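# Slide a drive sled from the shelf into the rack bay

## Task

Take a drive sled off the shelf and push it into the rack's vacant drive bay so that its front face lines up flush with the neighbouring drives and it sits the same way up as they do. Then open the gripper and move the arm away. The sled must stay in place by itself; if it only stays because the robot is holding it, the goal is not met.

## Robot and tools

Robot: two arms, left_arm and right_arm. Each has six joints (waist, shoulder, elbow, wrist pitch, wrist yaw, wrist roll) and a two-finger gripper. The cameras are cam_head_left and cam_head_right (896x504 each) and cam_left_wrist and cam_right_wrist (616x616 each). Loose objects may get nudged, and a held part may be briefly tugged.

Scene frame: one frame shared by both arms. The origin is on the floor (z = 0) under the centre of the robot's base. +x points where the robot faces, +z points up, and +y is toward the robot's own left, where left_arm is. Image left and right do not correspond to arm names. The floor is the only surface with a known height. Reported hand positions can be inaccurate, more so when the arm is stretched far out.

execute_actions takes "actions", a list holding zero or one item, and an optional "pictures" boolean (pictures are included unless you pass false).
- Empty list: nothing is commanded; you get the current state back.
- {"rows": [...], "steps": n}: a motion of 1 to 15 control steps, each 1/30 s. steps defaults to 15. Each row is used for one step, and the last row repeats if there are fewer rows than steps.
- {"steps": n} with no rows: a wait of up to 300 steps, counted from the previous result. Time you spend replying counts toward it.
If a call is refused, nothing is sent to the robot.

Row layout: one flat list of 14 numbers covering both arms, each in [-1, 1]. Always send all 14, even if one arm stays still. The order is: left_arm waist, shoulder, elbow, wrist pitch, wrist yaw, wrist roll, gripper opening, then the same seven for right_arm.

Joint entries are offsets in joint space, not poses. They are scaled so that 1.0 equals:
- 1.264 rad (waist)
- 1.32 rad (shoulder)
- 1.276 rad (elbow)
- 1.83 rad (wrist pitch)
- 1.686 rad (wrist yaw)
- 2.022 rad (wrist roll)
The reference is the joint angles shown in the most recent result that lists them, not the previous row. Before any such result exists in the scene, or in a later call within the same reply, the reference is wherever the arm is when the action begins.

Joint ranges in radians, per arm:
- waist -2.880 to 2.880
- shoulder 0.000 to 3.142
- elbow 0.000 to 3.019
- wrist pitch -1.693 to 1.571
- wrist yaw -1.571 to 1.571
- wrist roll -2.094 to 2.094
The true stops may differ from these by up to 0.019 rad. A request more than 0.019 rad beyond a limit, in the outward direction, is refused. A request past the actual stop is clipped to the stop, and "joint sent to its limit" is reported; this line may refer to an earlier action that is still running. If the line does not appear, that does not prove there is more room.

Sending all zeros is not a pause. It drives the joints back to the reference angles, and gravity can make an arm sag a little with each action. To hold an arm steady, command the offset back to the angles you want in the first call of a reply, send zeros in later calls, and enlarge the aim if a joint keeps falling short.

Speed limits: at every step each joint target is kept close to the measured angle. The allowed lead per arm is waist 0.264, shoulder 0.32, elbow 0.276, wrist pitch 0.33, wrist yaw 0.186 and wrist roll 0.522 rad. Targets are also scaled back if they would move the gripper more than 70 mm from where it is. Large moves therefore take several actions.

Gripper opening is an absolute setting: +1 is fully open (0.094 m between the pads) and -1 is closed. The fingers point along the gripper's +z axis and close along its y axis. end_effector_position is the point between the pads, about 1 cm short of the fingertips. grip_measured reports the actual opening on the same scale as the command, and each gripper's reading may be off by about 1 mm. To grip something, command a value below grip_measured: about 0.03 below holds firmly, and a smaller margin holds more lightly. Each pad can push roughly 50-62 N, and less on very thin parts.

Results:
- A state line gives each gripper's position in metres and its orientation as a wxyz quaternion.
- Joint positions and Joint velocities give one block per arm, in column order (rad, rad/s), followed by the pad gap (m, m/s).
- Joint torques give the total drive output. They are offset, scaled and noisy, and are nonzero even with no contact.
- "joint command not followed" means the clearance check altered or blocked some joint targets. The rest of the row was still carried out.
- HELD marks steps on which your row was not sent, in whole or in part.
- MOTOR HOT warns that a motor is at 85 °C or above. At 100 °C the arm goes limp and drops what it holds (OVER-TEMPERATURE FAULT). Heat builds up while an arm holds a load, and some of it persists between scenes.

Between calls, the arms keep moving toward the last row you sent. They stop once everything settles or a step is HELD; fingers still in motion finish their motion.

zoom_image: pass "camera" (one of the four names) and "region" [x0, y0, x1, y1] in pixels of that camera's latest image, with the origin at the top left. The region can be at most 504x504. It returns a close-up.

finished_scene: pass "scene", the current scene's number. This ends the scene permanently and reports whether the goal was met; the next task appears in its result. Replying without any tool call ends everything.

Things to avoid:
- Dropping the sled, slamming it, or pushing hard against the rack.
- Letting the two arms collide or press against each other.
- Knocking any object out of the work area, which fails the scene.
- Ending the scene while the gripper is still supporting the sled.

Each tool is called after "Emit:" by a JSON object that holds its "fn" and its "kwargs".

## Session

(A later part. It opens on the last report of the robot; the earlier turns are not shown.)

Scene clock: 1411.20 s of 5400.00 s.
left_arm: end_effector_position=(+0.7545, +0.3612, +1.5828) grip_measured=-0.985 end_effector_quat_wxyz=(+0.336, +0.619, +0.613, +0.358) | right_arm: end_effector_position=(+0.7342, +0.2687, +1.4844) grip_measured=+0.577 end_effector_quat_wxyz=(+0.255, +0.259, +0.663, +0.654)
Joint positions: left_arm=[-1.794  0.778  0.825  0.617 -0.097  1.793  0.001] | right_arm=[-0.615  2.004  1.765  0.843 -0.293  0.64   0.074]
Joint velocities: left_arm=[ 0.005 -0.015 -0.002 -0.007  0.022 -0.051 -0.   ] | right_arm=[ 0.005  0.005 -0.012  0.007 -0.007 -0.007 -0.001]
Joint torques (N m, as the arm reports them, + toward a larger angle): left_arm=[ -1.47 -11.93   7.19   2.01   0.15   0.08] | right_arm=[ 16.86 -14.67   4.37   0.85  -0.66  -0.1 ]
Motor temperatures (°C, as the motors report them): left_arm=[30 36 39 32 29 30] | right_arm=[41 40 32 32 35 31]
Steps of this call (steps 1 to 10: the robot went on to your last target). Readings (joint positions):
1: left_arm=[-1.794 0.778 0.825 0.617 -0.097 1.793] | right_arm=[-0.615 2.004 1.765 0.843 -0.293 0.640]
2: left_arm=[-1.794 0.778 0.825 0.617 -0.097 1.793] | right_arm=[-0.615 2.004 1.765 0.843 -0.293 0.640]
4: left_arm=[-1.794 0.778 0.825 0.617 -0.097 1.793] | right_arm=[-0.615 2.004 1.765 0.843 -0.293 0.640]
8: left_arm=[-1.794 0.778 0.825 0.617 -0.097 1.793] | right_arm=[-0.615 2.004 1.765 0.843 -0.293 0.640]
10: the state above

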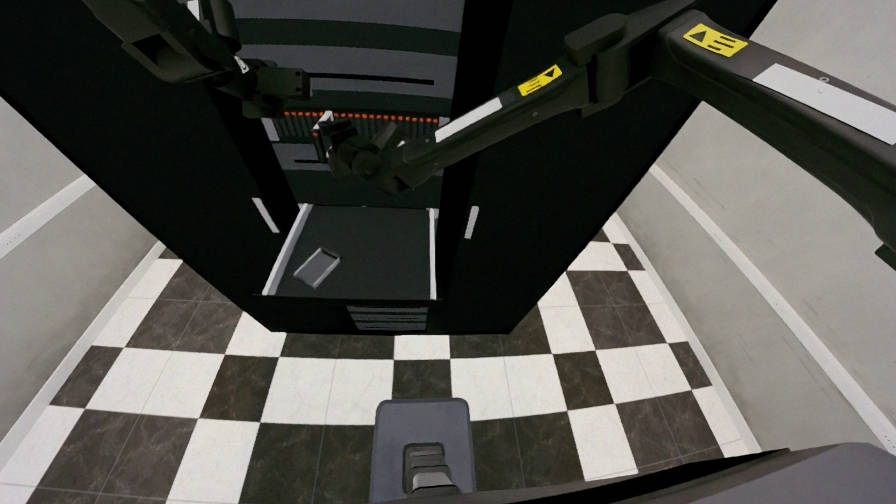

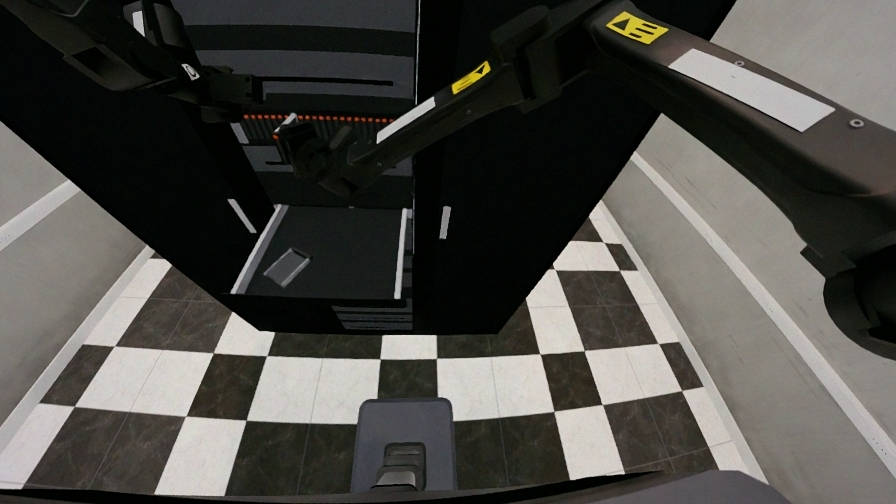

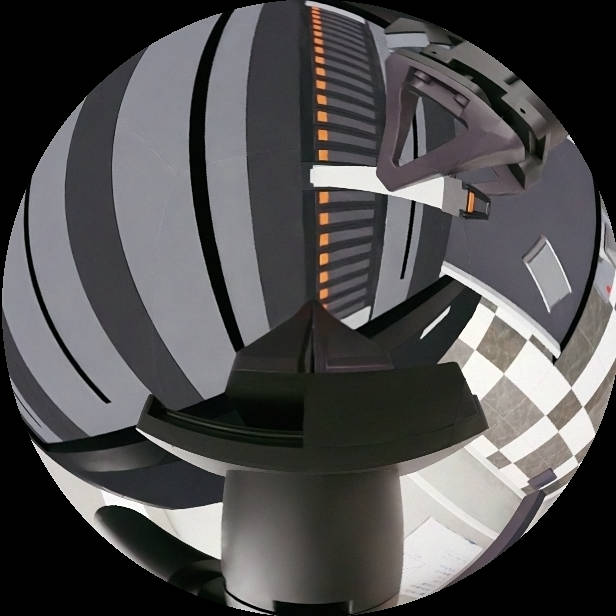

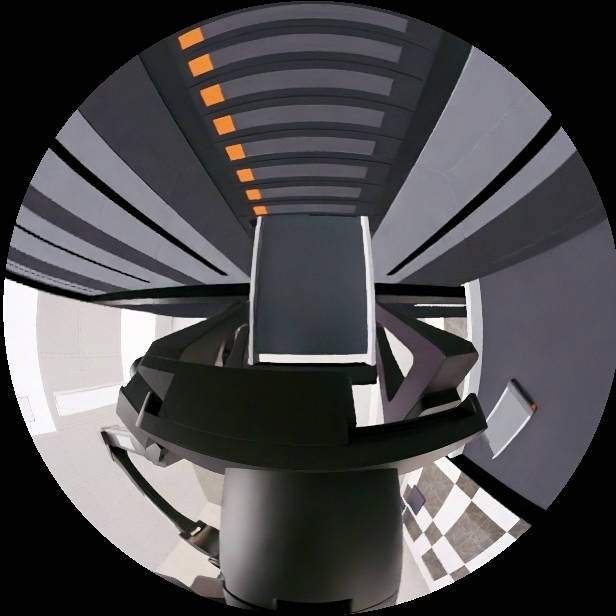

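Emit:
{"fn": "execute_actions", "kwargs": {"actions": [{"rows": [
[0.003,-0.003,0.015,0.008,0,0.003,-1, -0.010,0.002,0.0208,-0.0080,-0.0022,0,0.545],
[0.003,-0.003,0.015,0.008,0,0.003,-1, -0.010,0.000,0.0208,-0.0091,-0.0022,0,0.545],
[0.003,-0.003,0.015,0.008,0,0.003,-1, -0.010,-0.001,0.0223,-0.0103,-0.0022,0,0.545],
[0.003,-0.003,0.015,0.008,0,0.003,-1, -0.0178,-0.001,0.0242,-0.0115,-0.0022,0,0.545],
[0.003,-0.003,0.015,0.008,0,0.003,-1, -0.0155,-0.001,0.0261,-0.0129,-0.0022,0,0.545],
[0.003,-0.003,0.015,0.008,0,0.003,-1, -0.0149,-0.001,0.0280,-0.0143,-0.0022,0,0.545],
[0.003,-0.003,0.015,0.008,0,0.003,-1, -0.0149,-0.001,0.0297,-0.0156,-0.0022,0,0.545],
[0.003,-0.003,0.015,0.008,0,0.003,-1, -0.0149,-0.001,0.0312,-0.0168,-0.0022,0,0.545],
[0.003,-0.003,0.015,0.008,0,0.003,-1, -0.0149,-0.001,0.0325,-0.0178,-0.0022,0,0.545],
[0.003,-0.003,0.015,0.008,0,0.003,-1, -0.0149,-0.001,0.0335,-0.0187,-0.0022,0,0.545],
[0.003,-0.003,0.015,0.008,0,0.003,-1, -0.0149,-0.001,0.0342,-0.0195,-0.0022,0,0.545],
[0.003,-0.003,0.015,0.008,0,0.003,-1, -0.0149,-0.001,0.0344,-0.0199,-0.0022,0,0.545],
[0.003,-0.003,0.015,0.008,0,0.003,-1, -0.0149,-0.001,0.0344,-0.0202,-0.0022,0,0.545],
[0.003,-0.003,0.015,0.008,0,0.003,-1, -0.0149,-0.001,0.0344,-0.0203,-0.0022,0,0.545],
[0.003,-0.003,0.015,0.008,0,0.003,-1, -0.0149,-0.001,0.0344,-0.0203,-0.0022,0,0.545]
], "steps": 15}], "pictures": false}}

Emit:
{"fn": "execute_actions", "kwargs": {"actions": [{"steps": 10}]}}

Emit:
{"fn": "zoom_image", "kwargs": {"camera": "cam_left_wrist", "region": [308, 162, 336, 190]}}

Emit:
{"fn": "zoom_image", "kwargs": {"camera": "cam_right_wrist", "region": [240, 180, 390, 260]}}

Scene clock: 1491.20 s of 5400.00 s.
left_arm: end_effector_position=(+0.7545, +0.3612, +1.5828) grip_measured=-0.985 end_effector_quat_wxyz=(+0.336, +0.619, +0.613, +0.358) | right_arm: end_effector_position=(+0.7393, +0.2691, +1.4845) grip_measured=+0.577 end_effector_quat_wxyz=(+0.254, +0.258, +0.664, +0.655)
Joint positions: left_arm=[-1.794  0.778  0.825  0.617 -0.097  1.793  0.001] | right_arm=[-0.616  2.004  1.78   0.824 -0.296  0.64   0.074]
Joint velocities: left_arm=[-0.015  0.005  0.017  0.007  0.037  0.037  0.   ] | right_arm=[ 0.005  0.005 -0.022  0.002 -0.066 -0.081  0.001]
Joint torques (N m, as the arm reports them, + toward a larger angle): left_arm=[ -1.45 -11.93   7.19   2.01   0.15   0.08] | right_arm=[ 16.65 -15.42   5.23   0.65  -0.53  -0.08]
Motor temperatures (°C, as the motors report them): left_arm=[30 36 39 32 29 30] | right_arm=[41 40 33 32 35 31]
Steps of this call (steps 1 to 15: the robot went on to your last target; steps 16 to 90: nothing new was sent; then 76.50 s passed at rest; steps 91 to 105: all 15 steps of this action). Readings (joint positions):
91: left_arm=[-1.794 0.778 0.825 0.617 -0.097 1.793] | right_arm=[-0.615 2.004 1.766 0.843 -0.293 0.640]
92: left_arm=[-1.794 0.778 0.825 0.617 -0.097 1.793] | right_arm=[-0.615 2.004 1.766 0.842 -0.293 0.640]
94: left_arm=[-1.794 0.778 0.825 0.617 -0.097 1.793] | right_arm=[-0.615 2.004 1.769 0.838 -0.293 0.640]
98: left_arm=[-1.794 0.778 0.825 0.617 -0.097 1.793] | right_arm=[-0.616 2.004 1.778 0.829 -0.294 0.640]
105: the state above

Scene clock: 1491.53 s of 5400.00 s.
left_arm: end_effector_position=(+0.7545, +0.3612, +1.5828) grip_measured=-0.985 end_effector_quat_wxyz=(+0.336, +0.619, +0.613, +0.358) | right_arm: end_effector_position=(+0.7393, +0.2691, +1.4845) grip_measured=+0.577 end_effector_quat_wxyz=(+0.254, +0.258, +0.664, +0.655)
Joint positions: left_arm=[-1.794  0.778  0.825  0.617 -0.097  1.793  0.001] | right_arm=[-0.616  2.004  1.78   0.824 -0.296  0.64   0.074]
Joint velocities: left_arm=[ 0.015 -0.005  0.007 -0.007 -0.007 -0.051  0.   ] | right_arm=[-0.015 -0.005  0.002  0.012  0.037 -0.037  0.   ]
Joint torques (N m, as the arm reports them, + toward a larger angle): left_arm=[ -1.46 -11.94   7.18   2.01   0.14   0.08] | right_arm=[ 16.95 -15.32   5.21   0.66  -0.53  -0.08]
Motor temperatures (°C, as the motors report them): left_arm=[30 36 39 32 29 30] | right_arm=[41 40 33 32 35 31]
Steps of this call (steps 1 to 10: the robot went on to your last target). Readings (joint positions):
1: left_arm=[-1.794 0.778 0.825 0.617 -0.097 1.793] | right_arm=[-0.616 2.004 1.780 0.824 -0.296 0.640]
2: left_arm=[-1.794 0.778 0.825 0.617 -0.097 1.793] | right_arm=[-0.616 2.004 1.780 0.824 -0.296 0.640]
4: left_arm=[-1.794 0.778 0.825 0.617 -0.097 1.793] | right_arm=[-0.616 2.004 1.780 0.824 -0.296 0.640]
8: left_arm=[-1.794 0.778 0.825 0.617 -0.097 1.793] | right_arm=[-0.616 2.004 1.780 0.824 -0.296 0.640]
10: the state above

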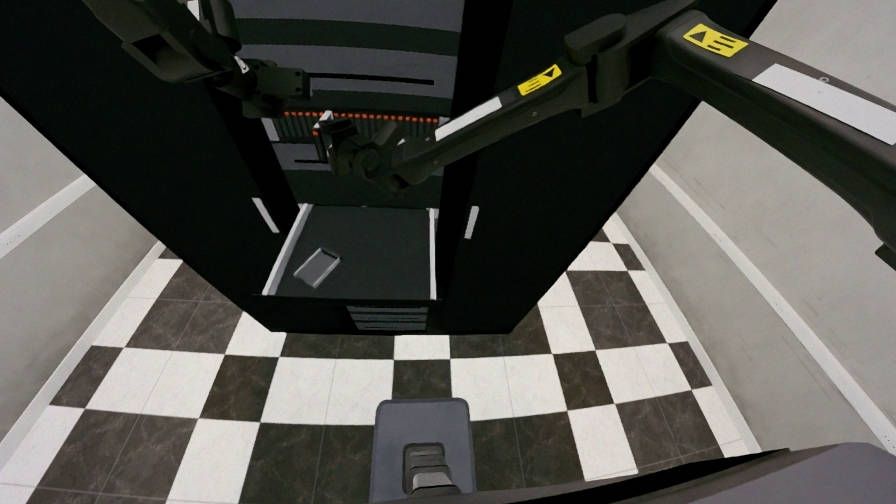

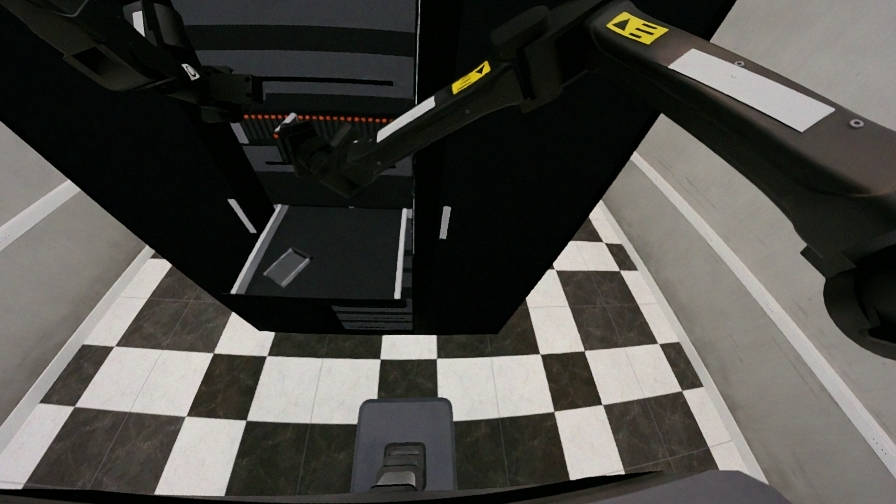

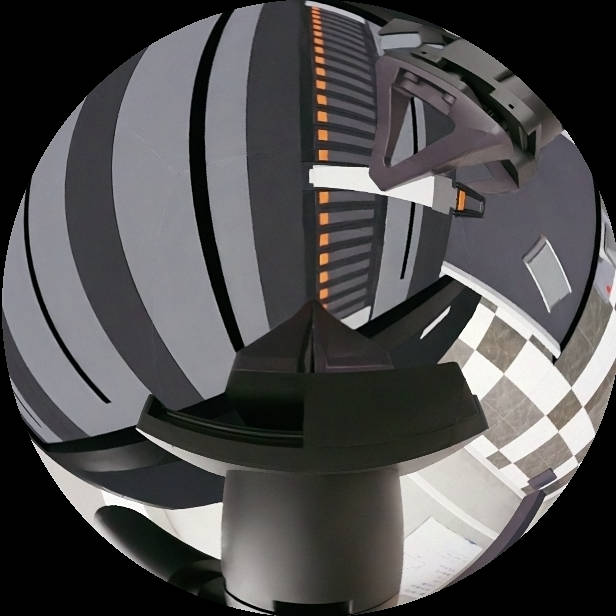

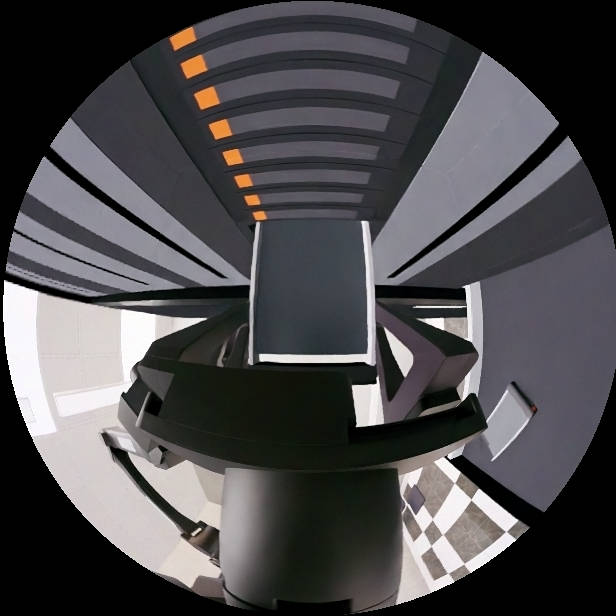

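Region (308, 162, 336, 190) of cam_left_wrist's 616x616 image, scaled by 18.000, with more detail than that image has.

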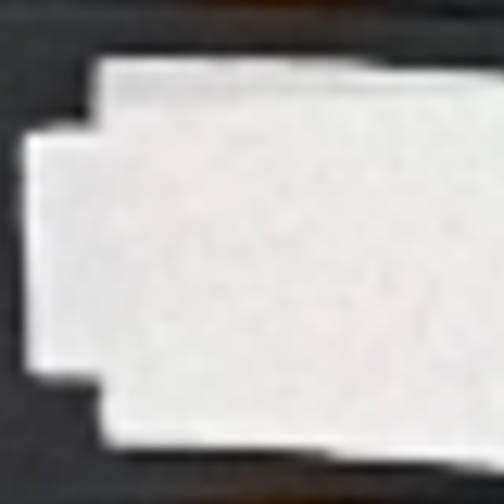

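Region (240, 180, 390, 260) of cam_right_wrist's 616x616 image, scaled by 3.360, with more detail than that image has; it fills the top 269 rows of this view, and the rest is white.

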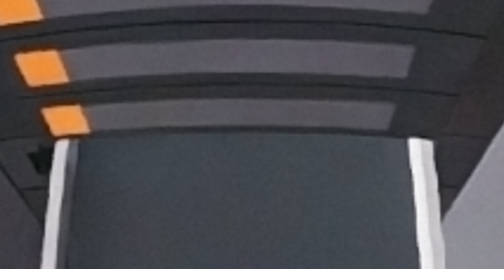

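Emit:
{"fn": "zoom_image", "kwargs": {"camera": "cam_right_wrist", "region": [352, 205, 382, 235]}}

Emit:
{"fn": "zoom_image", "kwargs": {"camera": "cam_right_wrist", "region": [243, 205, 273, 235]}}

Region (352, 205, 382, 235) of cam_right_wrist's 616x616 image, scaled by 16.800, with more detail than that image has.

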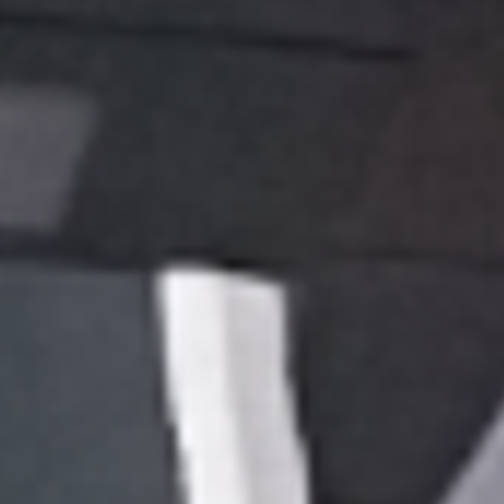

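Region (243, 205, 273, 235) of cam_right_wrist's 616x616 image, scaled by 16.800, with more detail than that image has.

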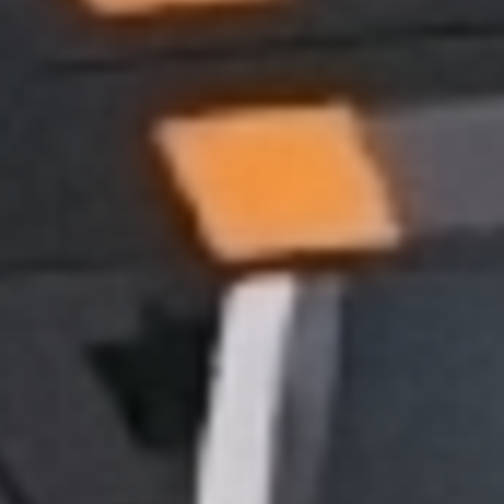

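Emit:
{"fn": "execute_actions", "kwargs": {"actions": [{"rows": [
[0.003,-0.003,0.015,0.008,0,0.003,-1, -0.008,-0.001,0.016,-0.004,-0.0006,0,0.545],
[0.003,-0.003,0.015,0.008,0,0.003,-1, -0.004,-0.001,0.010,0.001,-0.0006,0,0.545],
[0.003,-0.003,0.015,0.008,0,0.003,-1, 0.000,-0.001,0.005,0.006,-0.0006,0,0.545],
[0.003,-0.003,0.015,0.008,0,0.003,-1, 0.000,-0.001,0.001,0.010,-0.0006,0,0.545],
[0.003,-0.003,0.015,0.008,0,0.003,-1, 0.000,-0.001,-0.001,0.013,-0.0006,0,0.545],
[0.003,-0.003,0.015,0.008,0,0.003,-1, 0.000,-0.001,-0.0016,0.0166,-0.0006,0,0.545]
], "steps": 15}]}}

Emit:
{"fn": "zoom_image", "kwargs": {"camera": "cam_left_wrist", "region": [308, 162, 336, 190]}}

Scene clock: 1529.83 s of 5400.00 s.
left_arm: end_effector_position=(+0.7545, +0.3612, +1.5828) grip_measured=-0.985 end_effector_quat_wxyz=(+0.336, +0.619, +0.613, +0.358) | right_arm: end_effector_position=(+0.7392, +0.2687, +1.4848) grip_measured=+0.577 end_effector_quat_wxyz=(+0.255, +0.258, +0.663, +0.655)
Joint positions: left_arm=[-1.794  0.778  0.825  0.617 -0.097  1.793  0.001] | right_arm=[-0.616  2.004  1.779  0.828 -0.296  0.64   0.074]
Joint velocities: left_arm=[-0.005 -0.005  0.017 -0.017  0.051  0.051  0.   ] | right_arm=[ 0.005 -0.015 -0.022  0.002 -0.037  0.037 -0.   ]
Joint torques (N m, as the arm reports them, + toward a larger angle): left_arm=[ -1.49 -11.95   7.19   2.01   0.15   0.09] | right_arm=[ 18.17 -15.46   2.72   2.34  -0.58  -0.1 ]
Motor temperatures (°C, as the motors report them): left_arm=[30 36 39 32 29 30] | right_arm=[41 40 33 32 35 31]
Steps of this call (steps 1 to 15: the robot went on to your last target; steps 16 to 90: nothing new was sent; then 34.80 s passed at rest; steps 91 to 105: all 15 steps of this action). Readings (joint positions):
91: left_arm=[-1.794 0.778 0.825 0.617 -0.097 1.793] | right_arm=[-0.616 2.004 1.780 0.824 -0.296 0.640]
92: left_arm=[-1.794 0.778 0.825 0.617 -0.097 1.793] | right_arm=[-0.616 2.004 1.780 0.824 -0.296 0.640]
94: left_arm=[-1.794 0.778 0.825 0.617 -0.097 1.793] | right_arm=[-0.616 2.004 1.780 0.824 -0.296 0.640]
98: left_arm=[-1.794 0.778 0.825 0.617 -0.097 1.793] | right_arm=[-0.616 2.004 1.779 0.828 -0.296 0.640]
105: the state above

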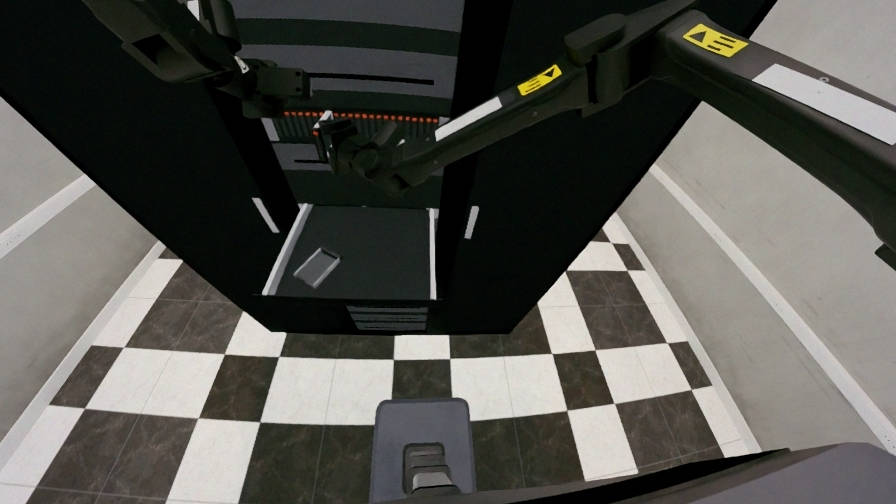

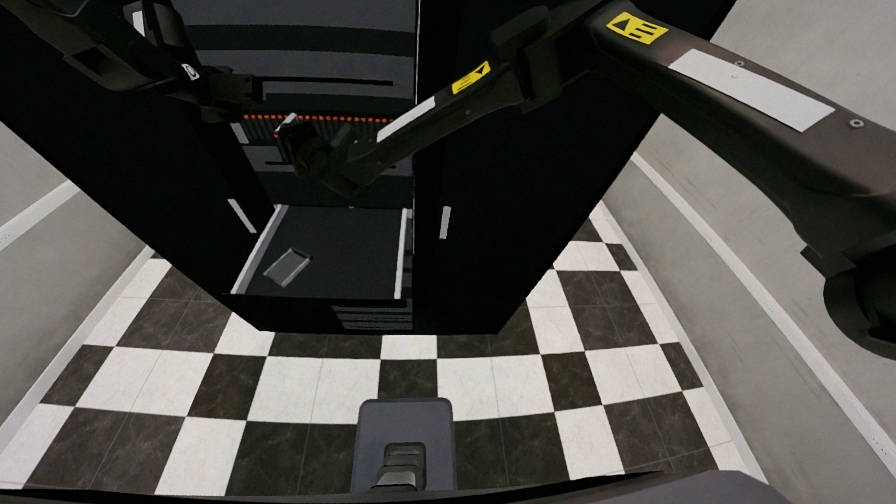

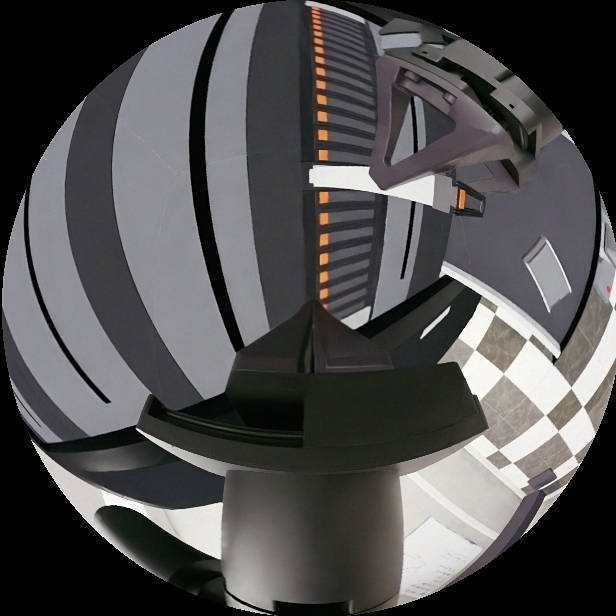

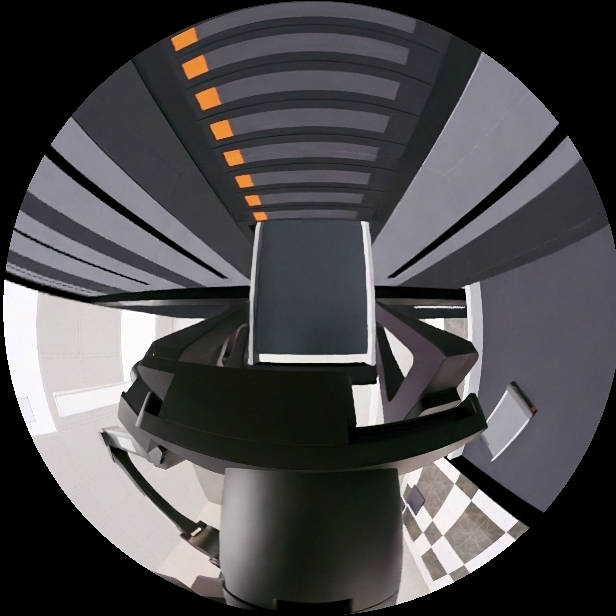

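Region (308, 162, 336, 190) of cam_left_wrist's 616x616 image, scaled by 18.000, with more detail than that image has.

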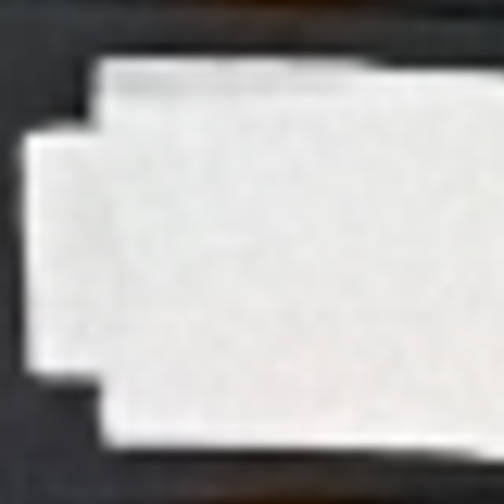

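Emit:
{"fn": "execute_actions", "kwargs": {"actions": [{"rows": [
[0.003,-0.003,0.015,0.008,0,0.003,-1, 0.000,-0.001,-0.0016,0.012,-0.0006,0,0.545],
[0.003,-0.003,0.015,0.008,0,0.003,-1, 0.000,-0.001,-0.0016,0.0166,-0.0006,0,0.545]
], "steps": 8}]}}

Emit:
{"fn": "zoom_image", "kwargs": {"camera": "cam_left_wrist", "region": [308, 162, 336, 190]}}

Emit:
{"fn": "zoom_image", "kwargs": {"camera": "cam_right_wrist", "region": [352, 205, 382, 235]}}

Emit:
{"fn": "zoom_image", "kwargs": {"camera": "cam_right_wrist", "region": [243, 205, 273, 235]}}

Scene clock: 1542.20 s of 5400.00 s.
left_arm: end_effector_position=(+0.7545, +0.3612, +1.5828) grip_measured=-0.985 end_effector_quat_wxyz=(+0.336, +0.619, +0.613, +0.358) | right_arm: end_effector_position=(+0.7398, +0.2682, +1.4854) grip_measured=+0.577 end_effector_quat_wxyz=(+0.257, +0.258, +0.662, +0.655)
Joint positions: left_arm=[-1.794  0.778  0.825  0.617 -0.097  1.793  0.001] | right_arm=[-0.616  2.004  1.779  0.833 -0.296  0.64   0.074]
Joint velocities: left_arm=[-0.005 -0.015  0.007 -0.002  0.022  0.007  0.001] | right_arm=[-0.015  0.005 -0.007 -0.017  0.007  0.051 -0.   ]
Joint torques (N m, as the arm reports them, + toward a larger angle): left_arm=[ -1.46 -11.9    7.19   2.01   0.15   0.09] | right_arm=[ 18.3  -15.19   2.68   2.39  -0.57  -0.09]
Motor temperatures (°C, as the motors report them): left_arm=[30 36 39 32 29 30] | right_arm=[41 40 33 32 35 31]
Steps of this call (steps 1 to 15: the robot went on to your last target; steps 16 to 90: nothing new was sent; then 9.10 s passed at rest; steps 91 to 98: all 8 steps of this action). Readings (joint positions):
91: left_arm=[-1.794 0.778 0.825 0.617 -0.097 1.793] | right_arm=[-0.616 2.004 1.779 0.828 -0.296 0.640]
92: left_arm=[-1.794 0.778 0.825 0.617 -0.097 1.793] | right_arm=[-0.616 2.004 1.779 0.829 -0.296 0.640]
94: left_arm=[-1.794 0.778 0.825 0.617 -0.097 1.793] | right_arm=[-0.616 2.004 1.779 0.830 -0.296 0.640]
98: the state above

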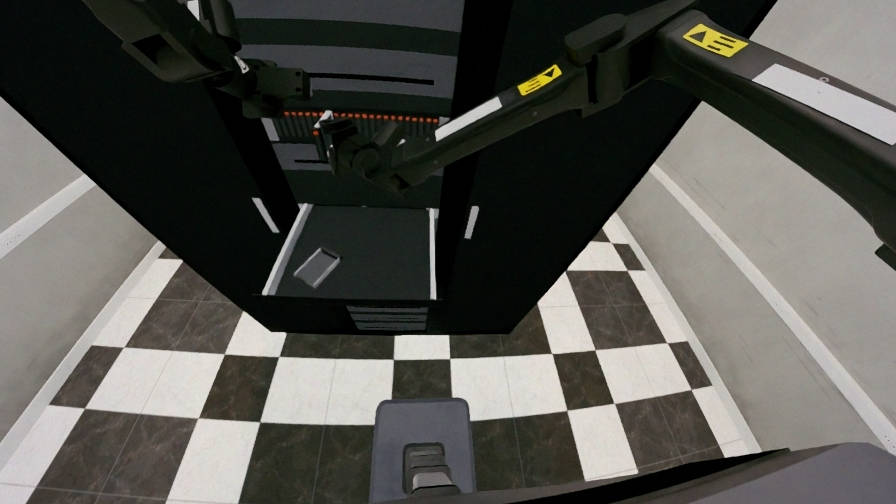

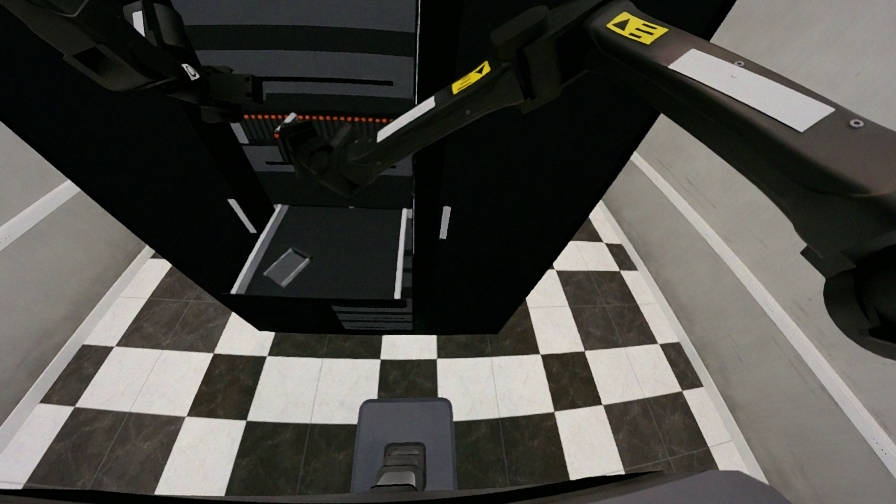

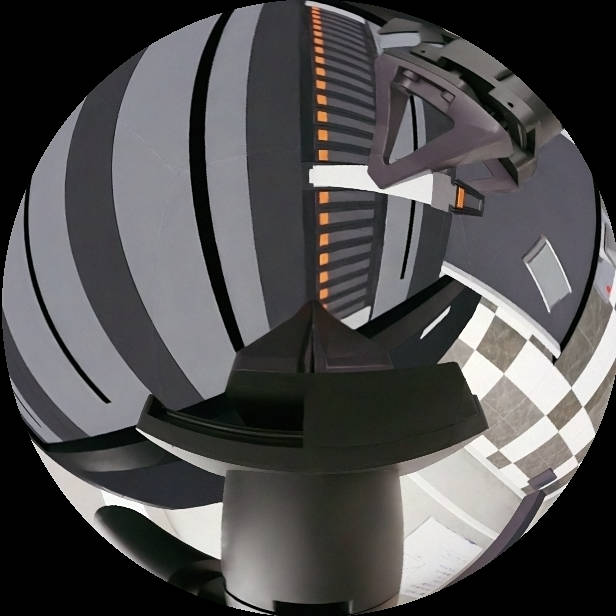

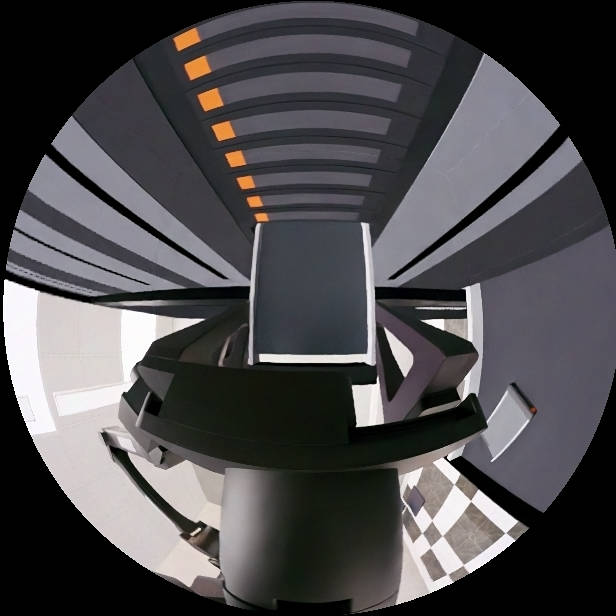

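Region (308, 162, 336, 190) of cam_left_wrist's 616x616 image, scaled by 18.000, with more detail than that image has.

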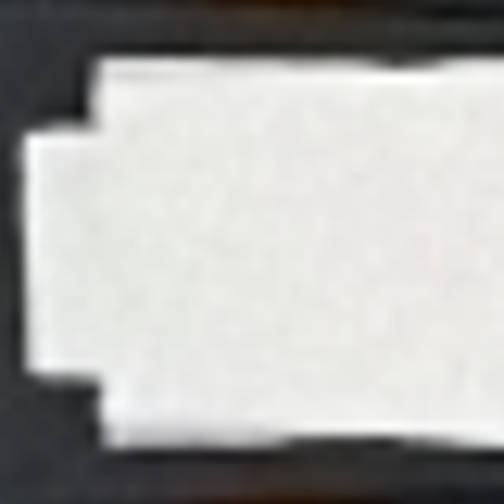

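Region (352, 205, 382, 235) of cam_right_wrist's 616x616 image, scaled by 16.800, with more detail than that image has.

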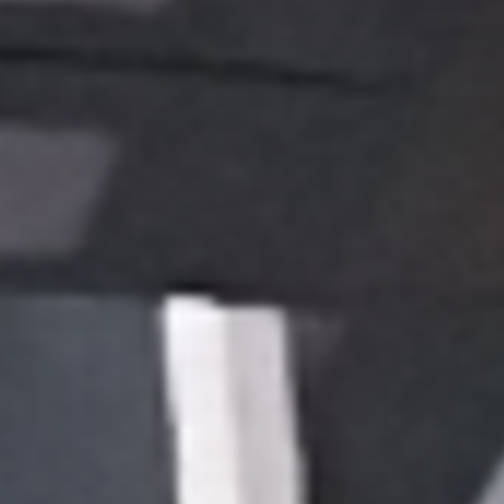

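Region (243, 205, 273, 235) of cam_right_wrist's 616x616 image, scaled by 16.800, with more detail than that image has.

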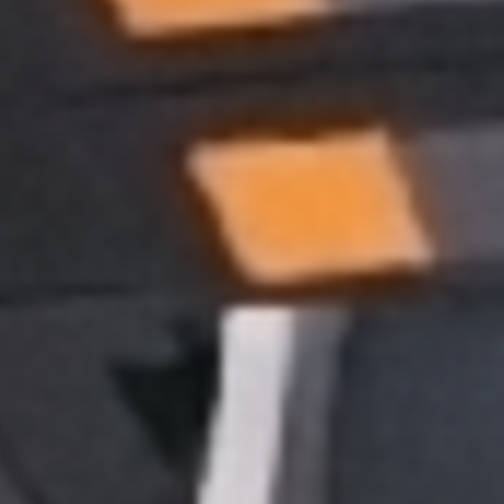

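Emit:
{"fn": "execute_actions", "kwargs": {"actions": [{"rows": [
[0.003,-0.003,0.015,0.008,0,0.003,-1, -0.005,0.002,0.0063,0.0035,-0.0012,0.002,0.545],
[0.003,-0.003,0.015,0.008,0,0.003,-1, -0.009,0.005,0.0133,-0.0060,-0.0012,0.0035,0.545],
[0.003,-0.003,0.015,0.008,0,0.003,-1, -0.011,0.0083,0.0230,-0.0089,-0.0012,0.0048,0.545],
[0.003,-0.003,0.015,0.008,0,0.003,-1, -0.0182,0.0086,0.0259,-0.0103,-0.0012,0.0048,0.545],
[0.003,-0.003,0.015,0.008,0,0.003,-1, -0.0166,0.0091,0.0289,-0.0120,-0.0012,0.0048,0.545],
[0.003,-0.003,0.015,0.008,0,0.003,-1, -0.0158,0.0096,0.0321,-0.0140,-0.0012,0.0048,0.545],
[0.003,-0.003,0.015,0.008,0,0.003,-1, -0.0158,0.0102,0.0351,-0.0160,-0.0012,0.0048,0.545],
[0.003,-0.003,0.015,0.008,0,0.003,-1, -0.0158,0.0109,0.0378,-0.0181,-0.0012,0.0048,0.545],
[0.003,-0.003,0.015,0.008,0,0.003,-1, -0.0158,0.0116,0.0400,-0.0201,-0.0012,0.0048,0.545],
[0.003,-0.003,0.015,0.008,0,0.003,-1, -0.0158,0.0121,0.0418,-0.0218,-0.0012,0.0048,0.545],
[0.003,-0.003,0.015,0.008,0,0.003,-1, -0.0158,0.0126,0.0427,-0.0232,-0.0012,0.0048,0.545],
[0.003,-0.003,0.015,0.008,0,0.003,-1, -0.0158,0.0129,0.0431,-0.0242,-0.0012,0.0048,0.545],
[0.003,-0.003,0.015,0.008,0,0.003,-1, -0.0158,0.0129,0.0433,-0.0248,-0.0012,0.0048,0.545],
[0.003,-0.003,0.015,0.008,0,0.003,-1, -0.0158,0.0125,0.0435,-0.0250,-0.0012,0.0048,0.545],
[0.003,-0.003,0.015,0.008,0,0.003,-1, -0.0158,0.0121,0.0435,-0.0250,-0.0012,0.0048,0.545]
], "steps": 15}], "pictures": false}}

Emit:
{"fn": "execute_actions", "kwargs": {"actions": [{"steps": 12}]}}

Emit:
{"fn": "zoom_image", "kwargs": {"camera": "cam_left_wrist", "region": [308, 162, 336, 190]}}

Emit:
{"fn": "zoom_image", "kwargs": {"camera": "cam_right_wrist", "region": [235, 190, 395, 270]}}

Scene clock: 1610.93 s of 5400.00 s.
left_arm: end_effector_position=(+0.7545, +0.3612, +1.5828) grip_measured=-0.985 end_effector_quat_wxyz=(+0.336, +0.619, +0.613, +0.358) | right_arm: end_effector_position=(+0.7513, +0.2686, +1.4856) grip_measured=+0.577 end_effector_quat_wxyz=(+0.257, +0.259, +0.662, +0.654)
Joint positions: left_arm=[-1.794  0.778  0.825  0.617 -0.097  1.793  0.001] | right_arm=[-0.619  2.008  1.813  0.802 -0.296  0.642  0.074]
Joint velocities: left_arm=[-0.015 -0.005  0.002  0.012 -0.007 -0.022  0.   ] | right_arm=[-0.005 -0.034 -0.007 -0.017 -0.11  -0.037  0.   ]
Joint torques (N m, as the arm reports them, + toward a larger angle): left_arm=[ -1.49 -11.94   7.18   2.     0.15   0.08] | right_arm=[ 16.47 -14.71   4.72   0.79  -0.6    0.  ]
Motor temperatures (°C, as the motors report them): left_arm=[30 36 39 32 29 30] | right_arm=[41 40 32 32 35 31]
Steps of this call (steps 1 to 15: the robot went on to your last target; steps 16 to 90: nothing new was sent; then 65.23 s passed at rest; steps 91 to 105: all 15 steps of this action). Readings (joint positions):
91: left_arm=[-1.794 0.778 0.825 0.617 -0.097 1.793] | right_arm=[-0.616 2.004 1.779 0.833 -0.296 0.640]
92: left_arm=[-1.794 0.778 0.825 0.617 -0.097 1.793] | right_arm=[-0.616 2.004 1.779 0.833 -0.296 0.640]
94: left_arm=[-1.794 0.778 0.825 0.617 -0.097 1.793] | right_arm=[-0.617 2.005 1.781 0.830 -0.296 0.641]
98: left_arm=[-1.794 0.778 0.825 0.617 -0.097 1.793] | right_arm=[-0.618 2.007 1.796 0.819 -0.296 0.641]
105: the state above

Scene clock: 1611.33 s of 5400.00 s.
left_arm: end_effector_position=(+0.7545, +0.3612, +1.5828) grip_measured=-0.985 end_effector_quat_wxyz=(+0.336, +0.619, +0.613, +0.358) | right_arm: end_effector_position=(+0.7512, +0.2686, +1.4855) grip_measured=+0.577 end_effector_quat_wxyz=(+0.256, +0.259, +0.663, +0.654)
Joint positions: left_arm=[-1.794  0.778  0.825  0.617 -0.097  1.793  0.001] | right_arm=[-0.619  2.008  1.813  0.801 -0.296  0.642  0.074]
Joint velocities: left_arm=[-0.005 -0.005 -0.012  0.002  0.007 -0.037  0.001] | right_arm=[-0.015 -0.005  0.012  0.002 -0.11   0.022 -0.001]
Joint torques (N m, as the arm reports them, + toward a larger angle): left_arm=[ -1.49 -11.93   7.19   2.01   0.15   0.09] | right_arm=[ 17.14 -14.35   4.69   0.81  -0.59  -0.02]
Motor temperatures (°C, as the motors report them): left_arm=[30 36 39 32 29 30] | right_arm=[41 40 32 32 35 31]
Steps of this call (steps 1 to 12: the robot went on to your last target). Readings (joint positions):
1: left_arm=[-1.794 0.778 0.825 0.617 -0.097 1.793] | right_arm=[-0.619 2.008 1.813 0.801 -0.296 0.642]
2: left_arm=[-1.794 0.778 0.825 0.617 -0.097 1.793] | right_arm=[-0.619 2.008 1.813 0.801 -0.296 0.642]
4: left_arm=[-1.794 0.778 0.825 0.617 -0.097 1.793] | right_arm=[-0.619 2.008 1.813 0.801 -0.296 0.642]
8: left_arm=[-1.794 0.778 0.825 0.617 -0.097 1.793] | right_arm=[-0.619 2.008 1.813 0.801 -0.296 0.642]
12: the state above

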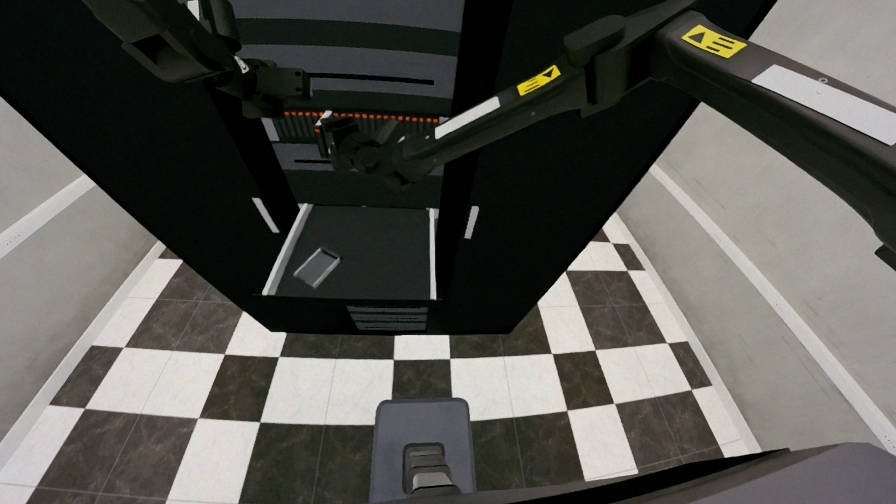

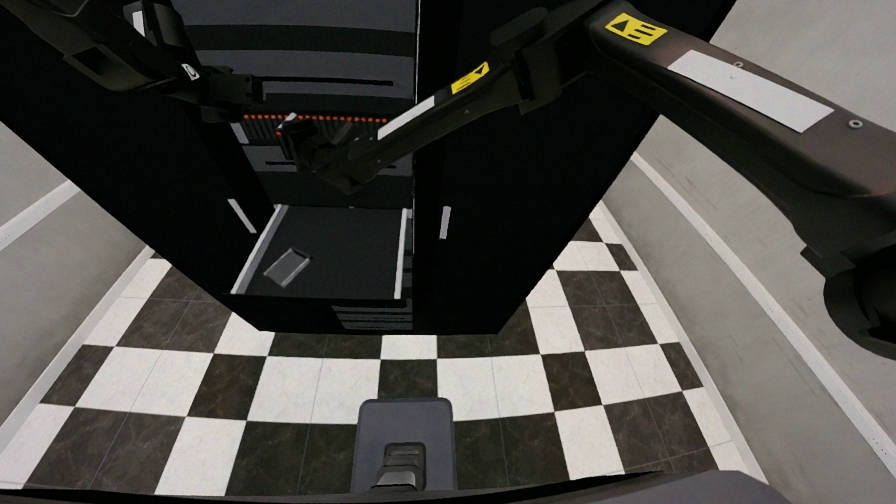

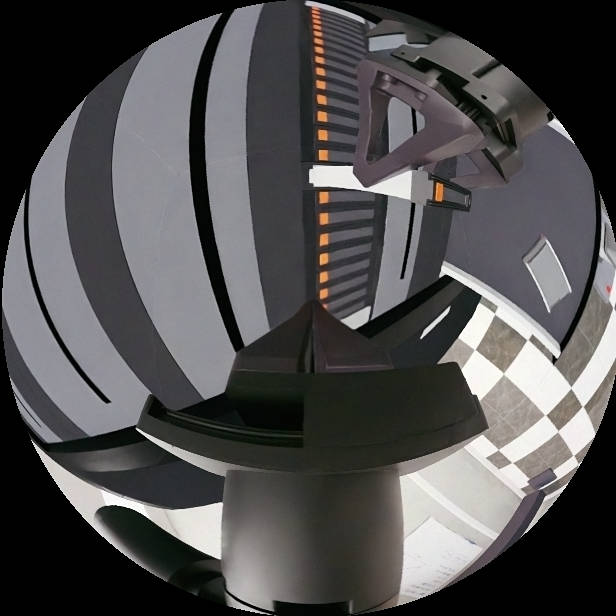

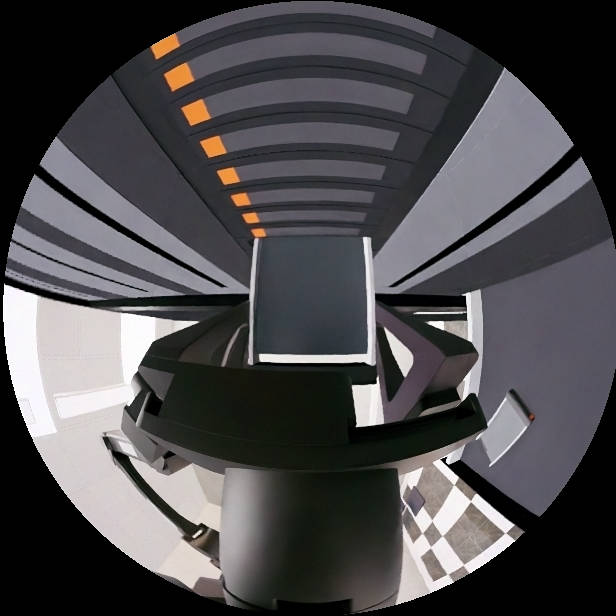

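Region (308, 162, 336, 190) of cam_left_wrist's 616x616 image, scaled by 18.000, with more detail than that image has.

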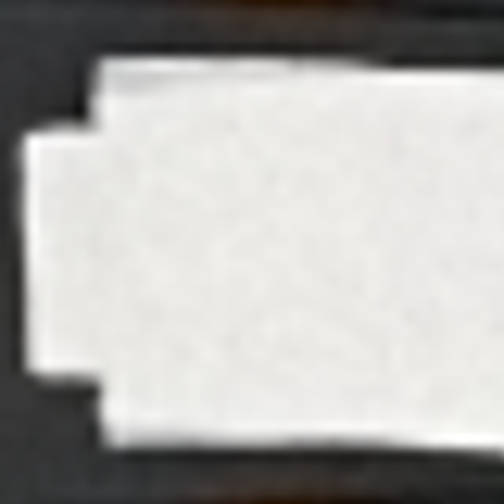

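Region (235, 190, 395, 270) of cam_right_wrist's 616x616 image, scaled by 3.150, with more detail than that image has.

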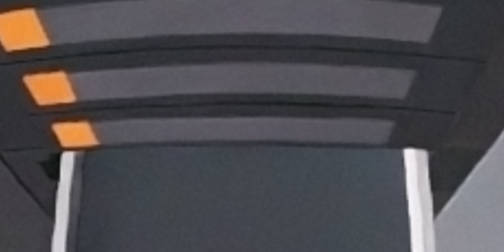

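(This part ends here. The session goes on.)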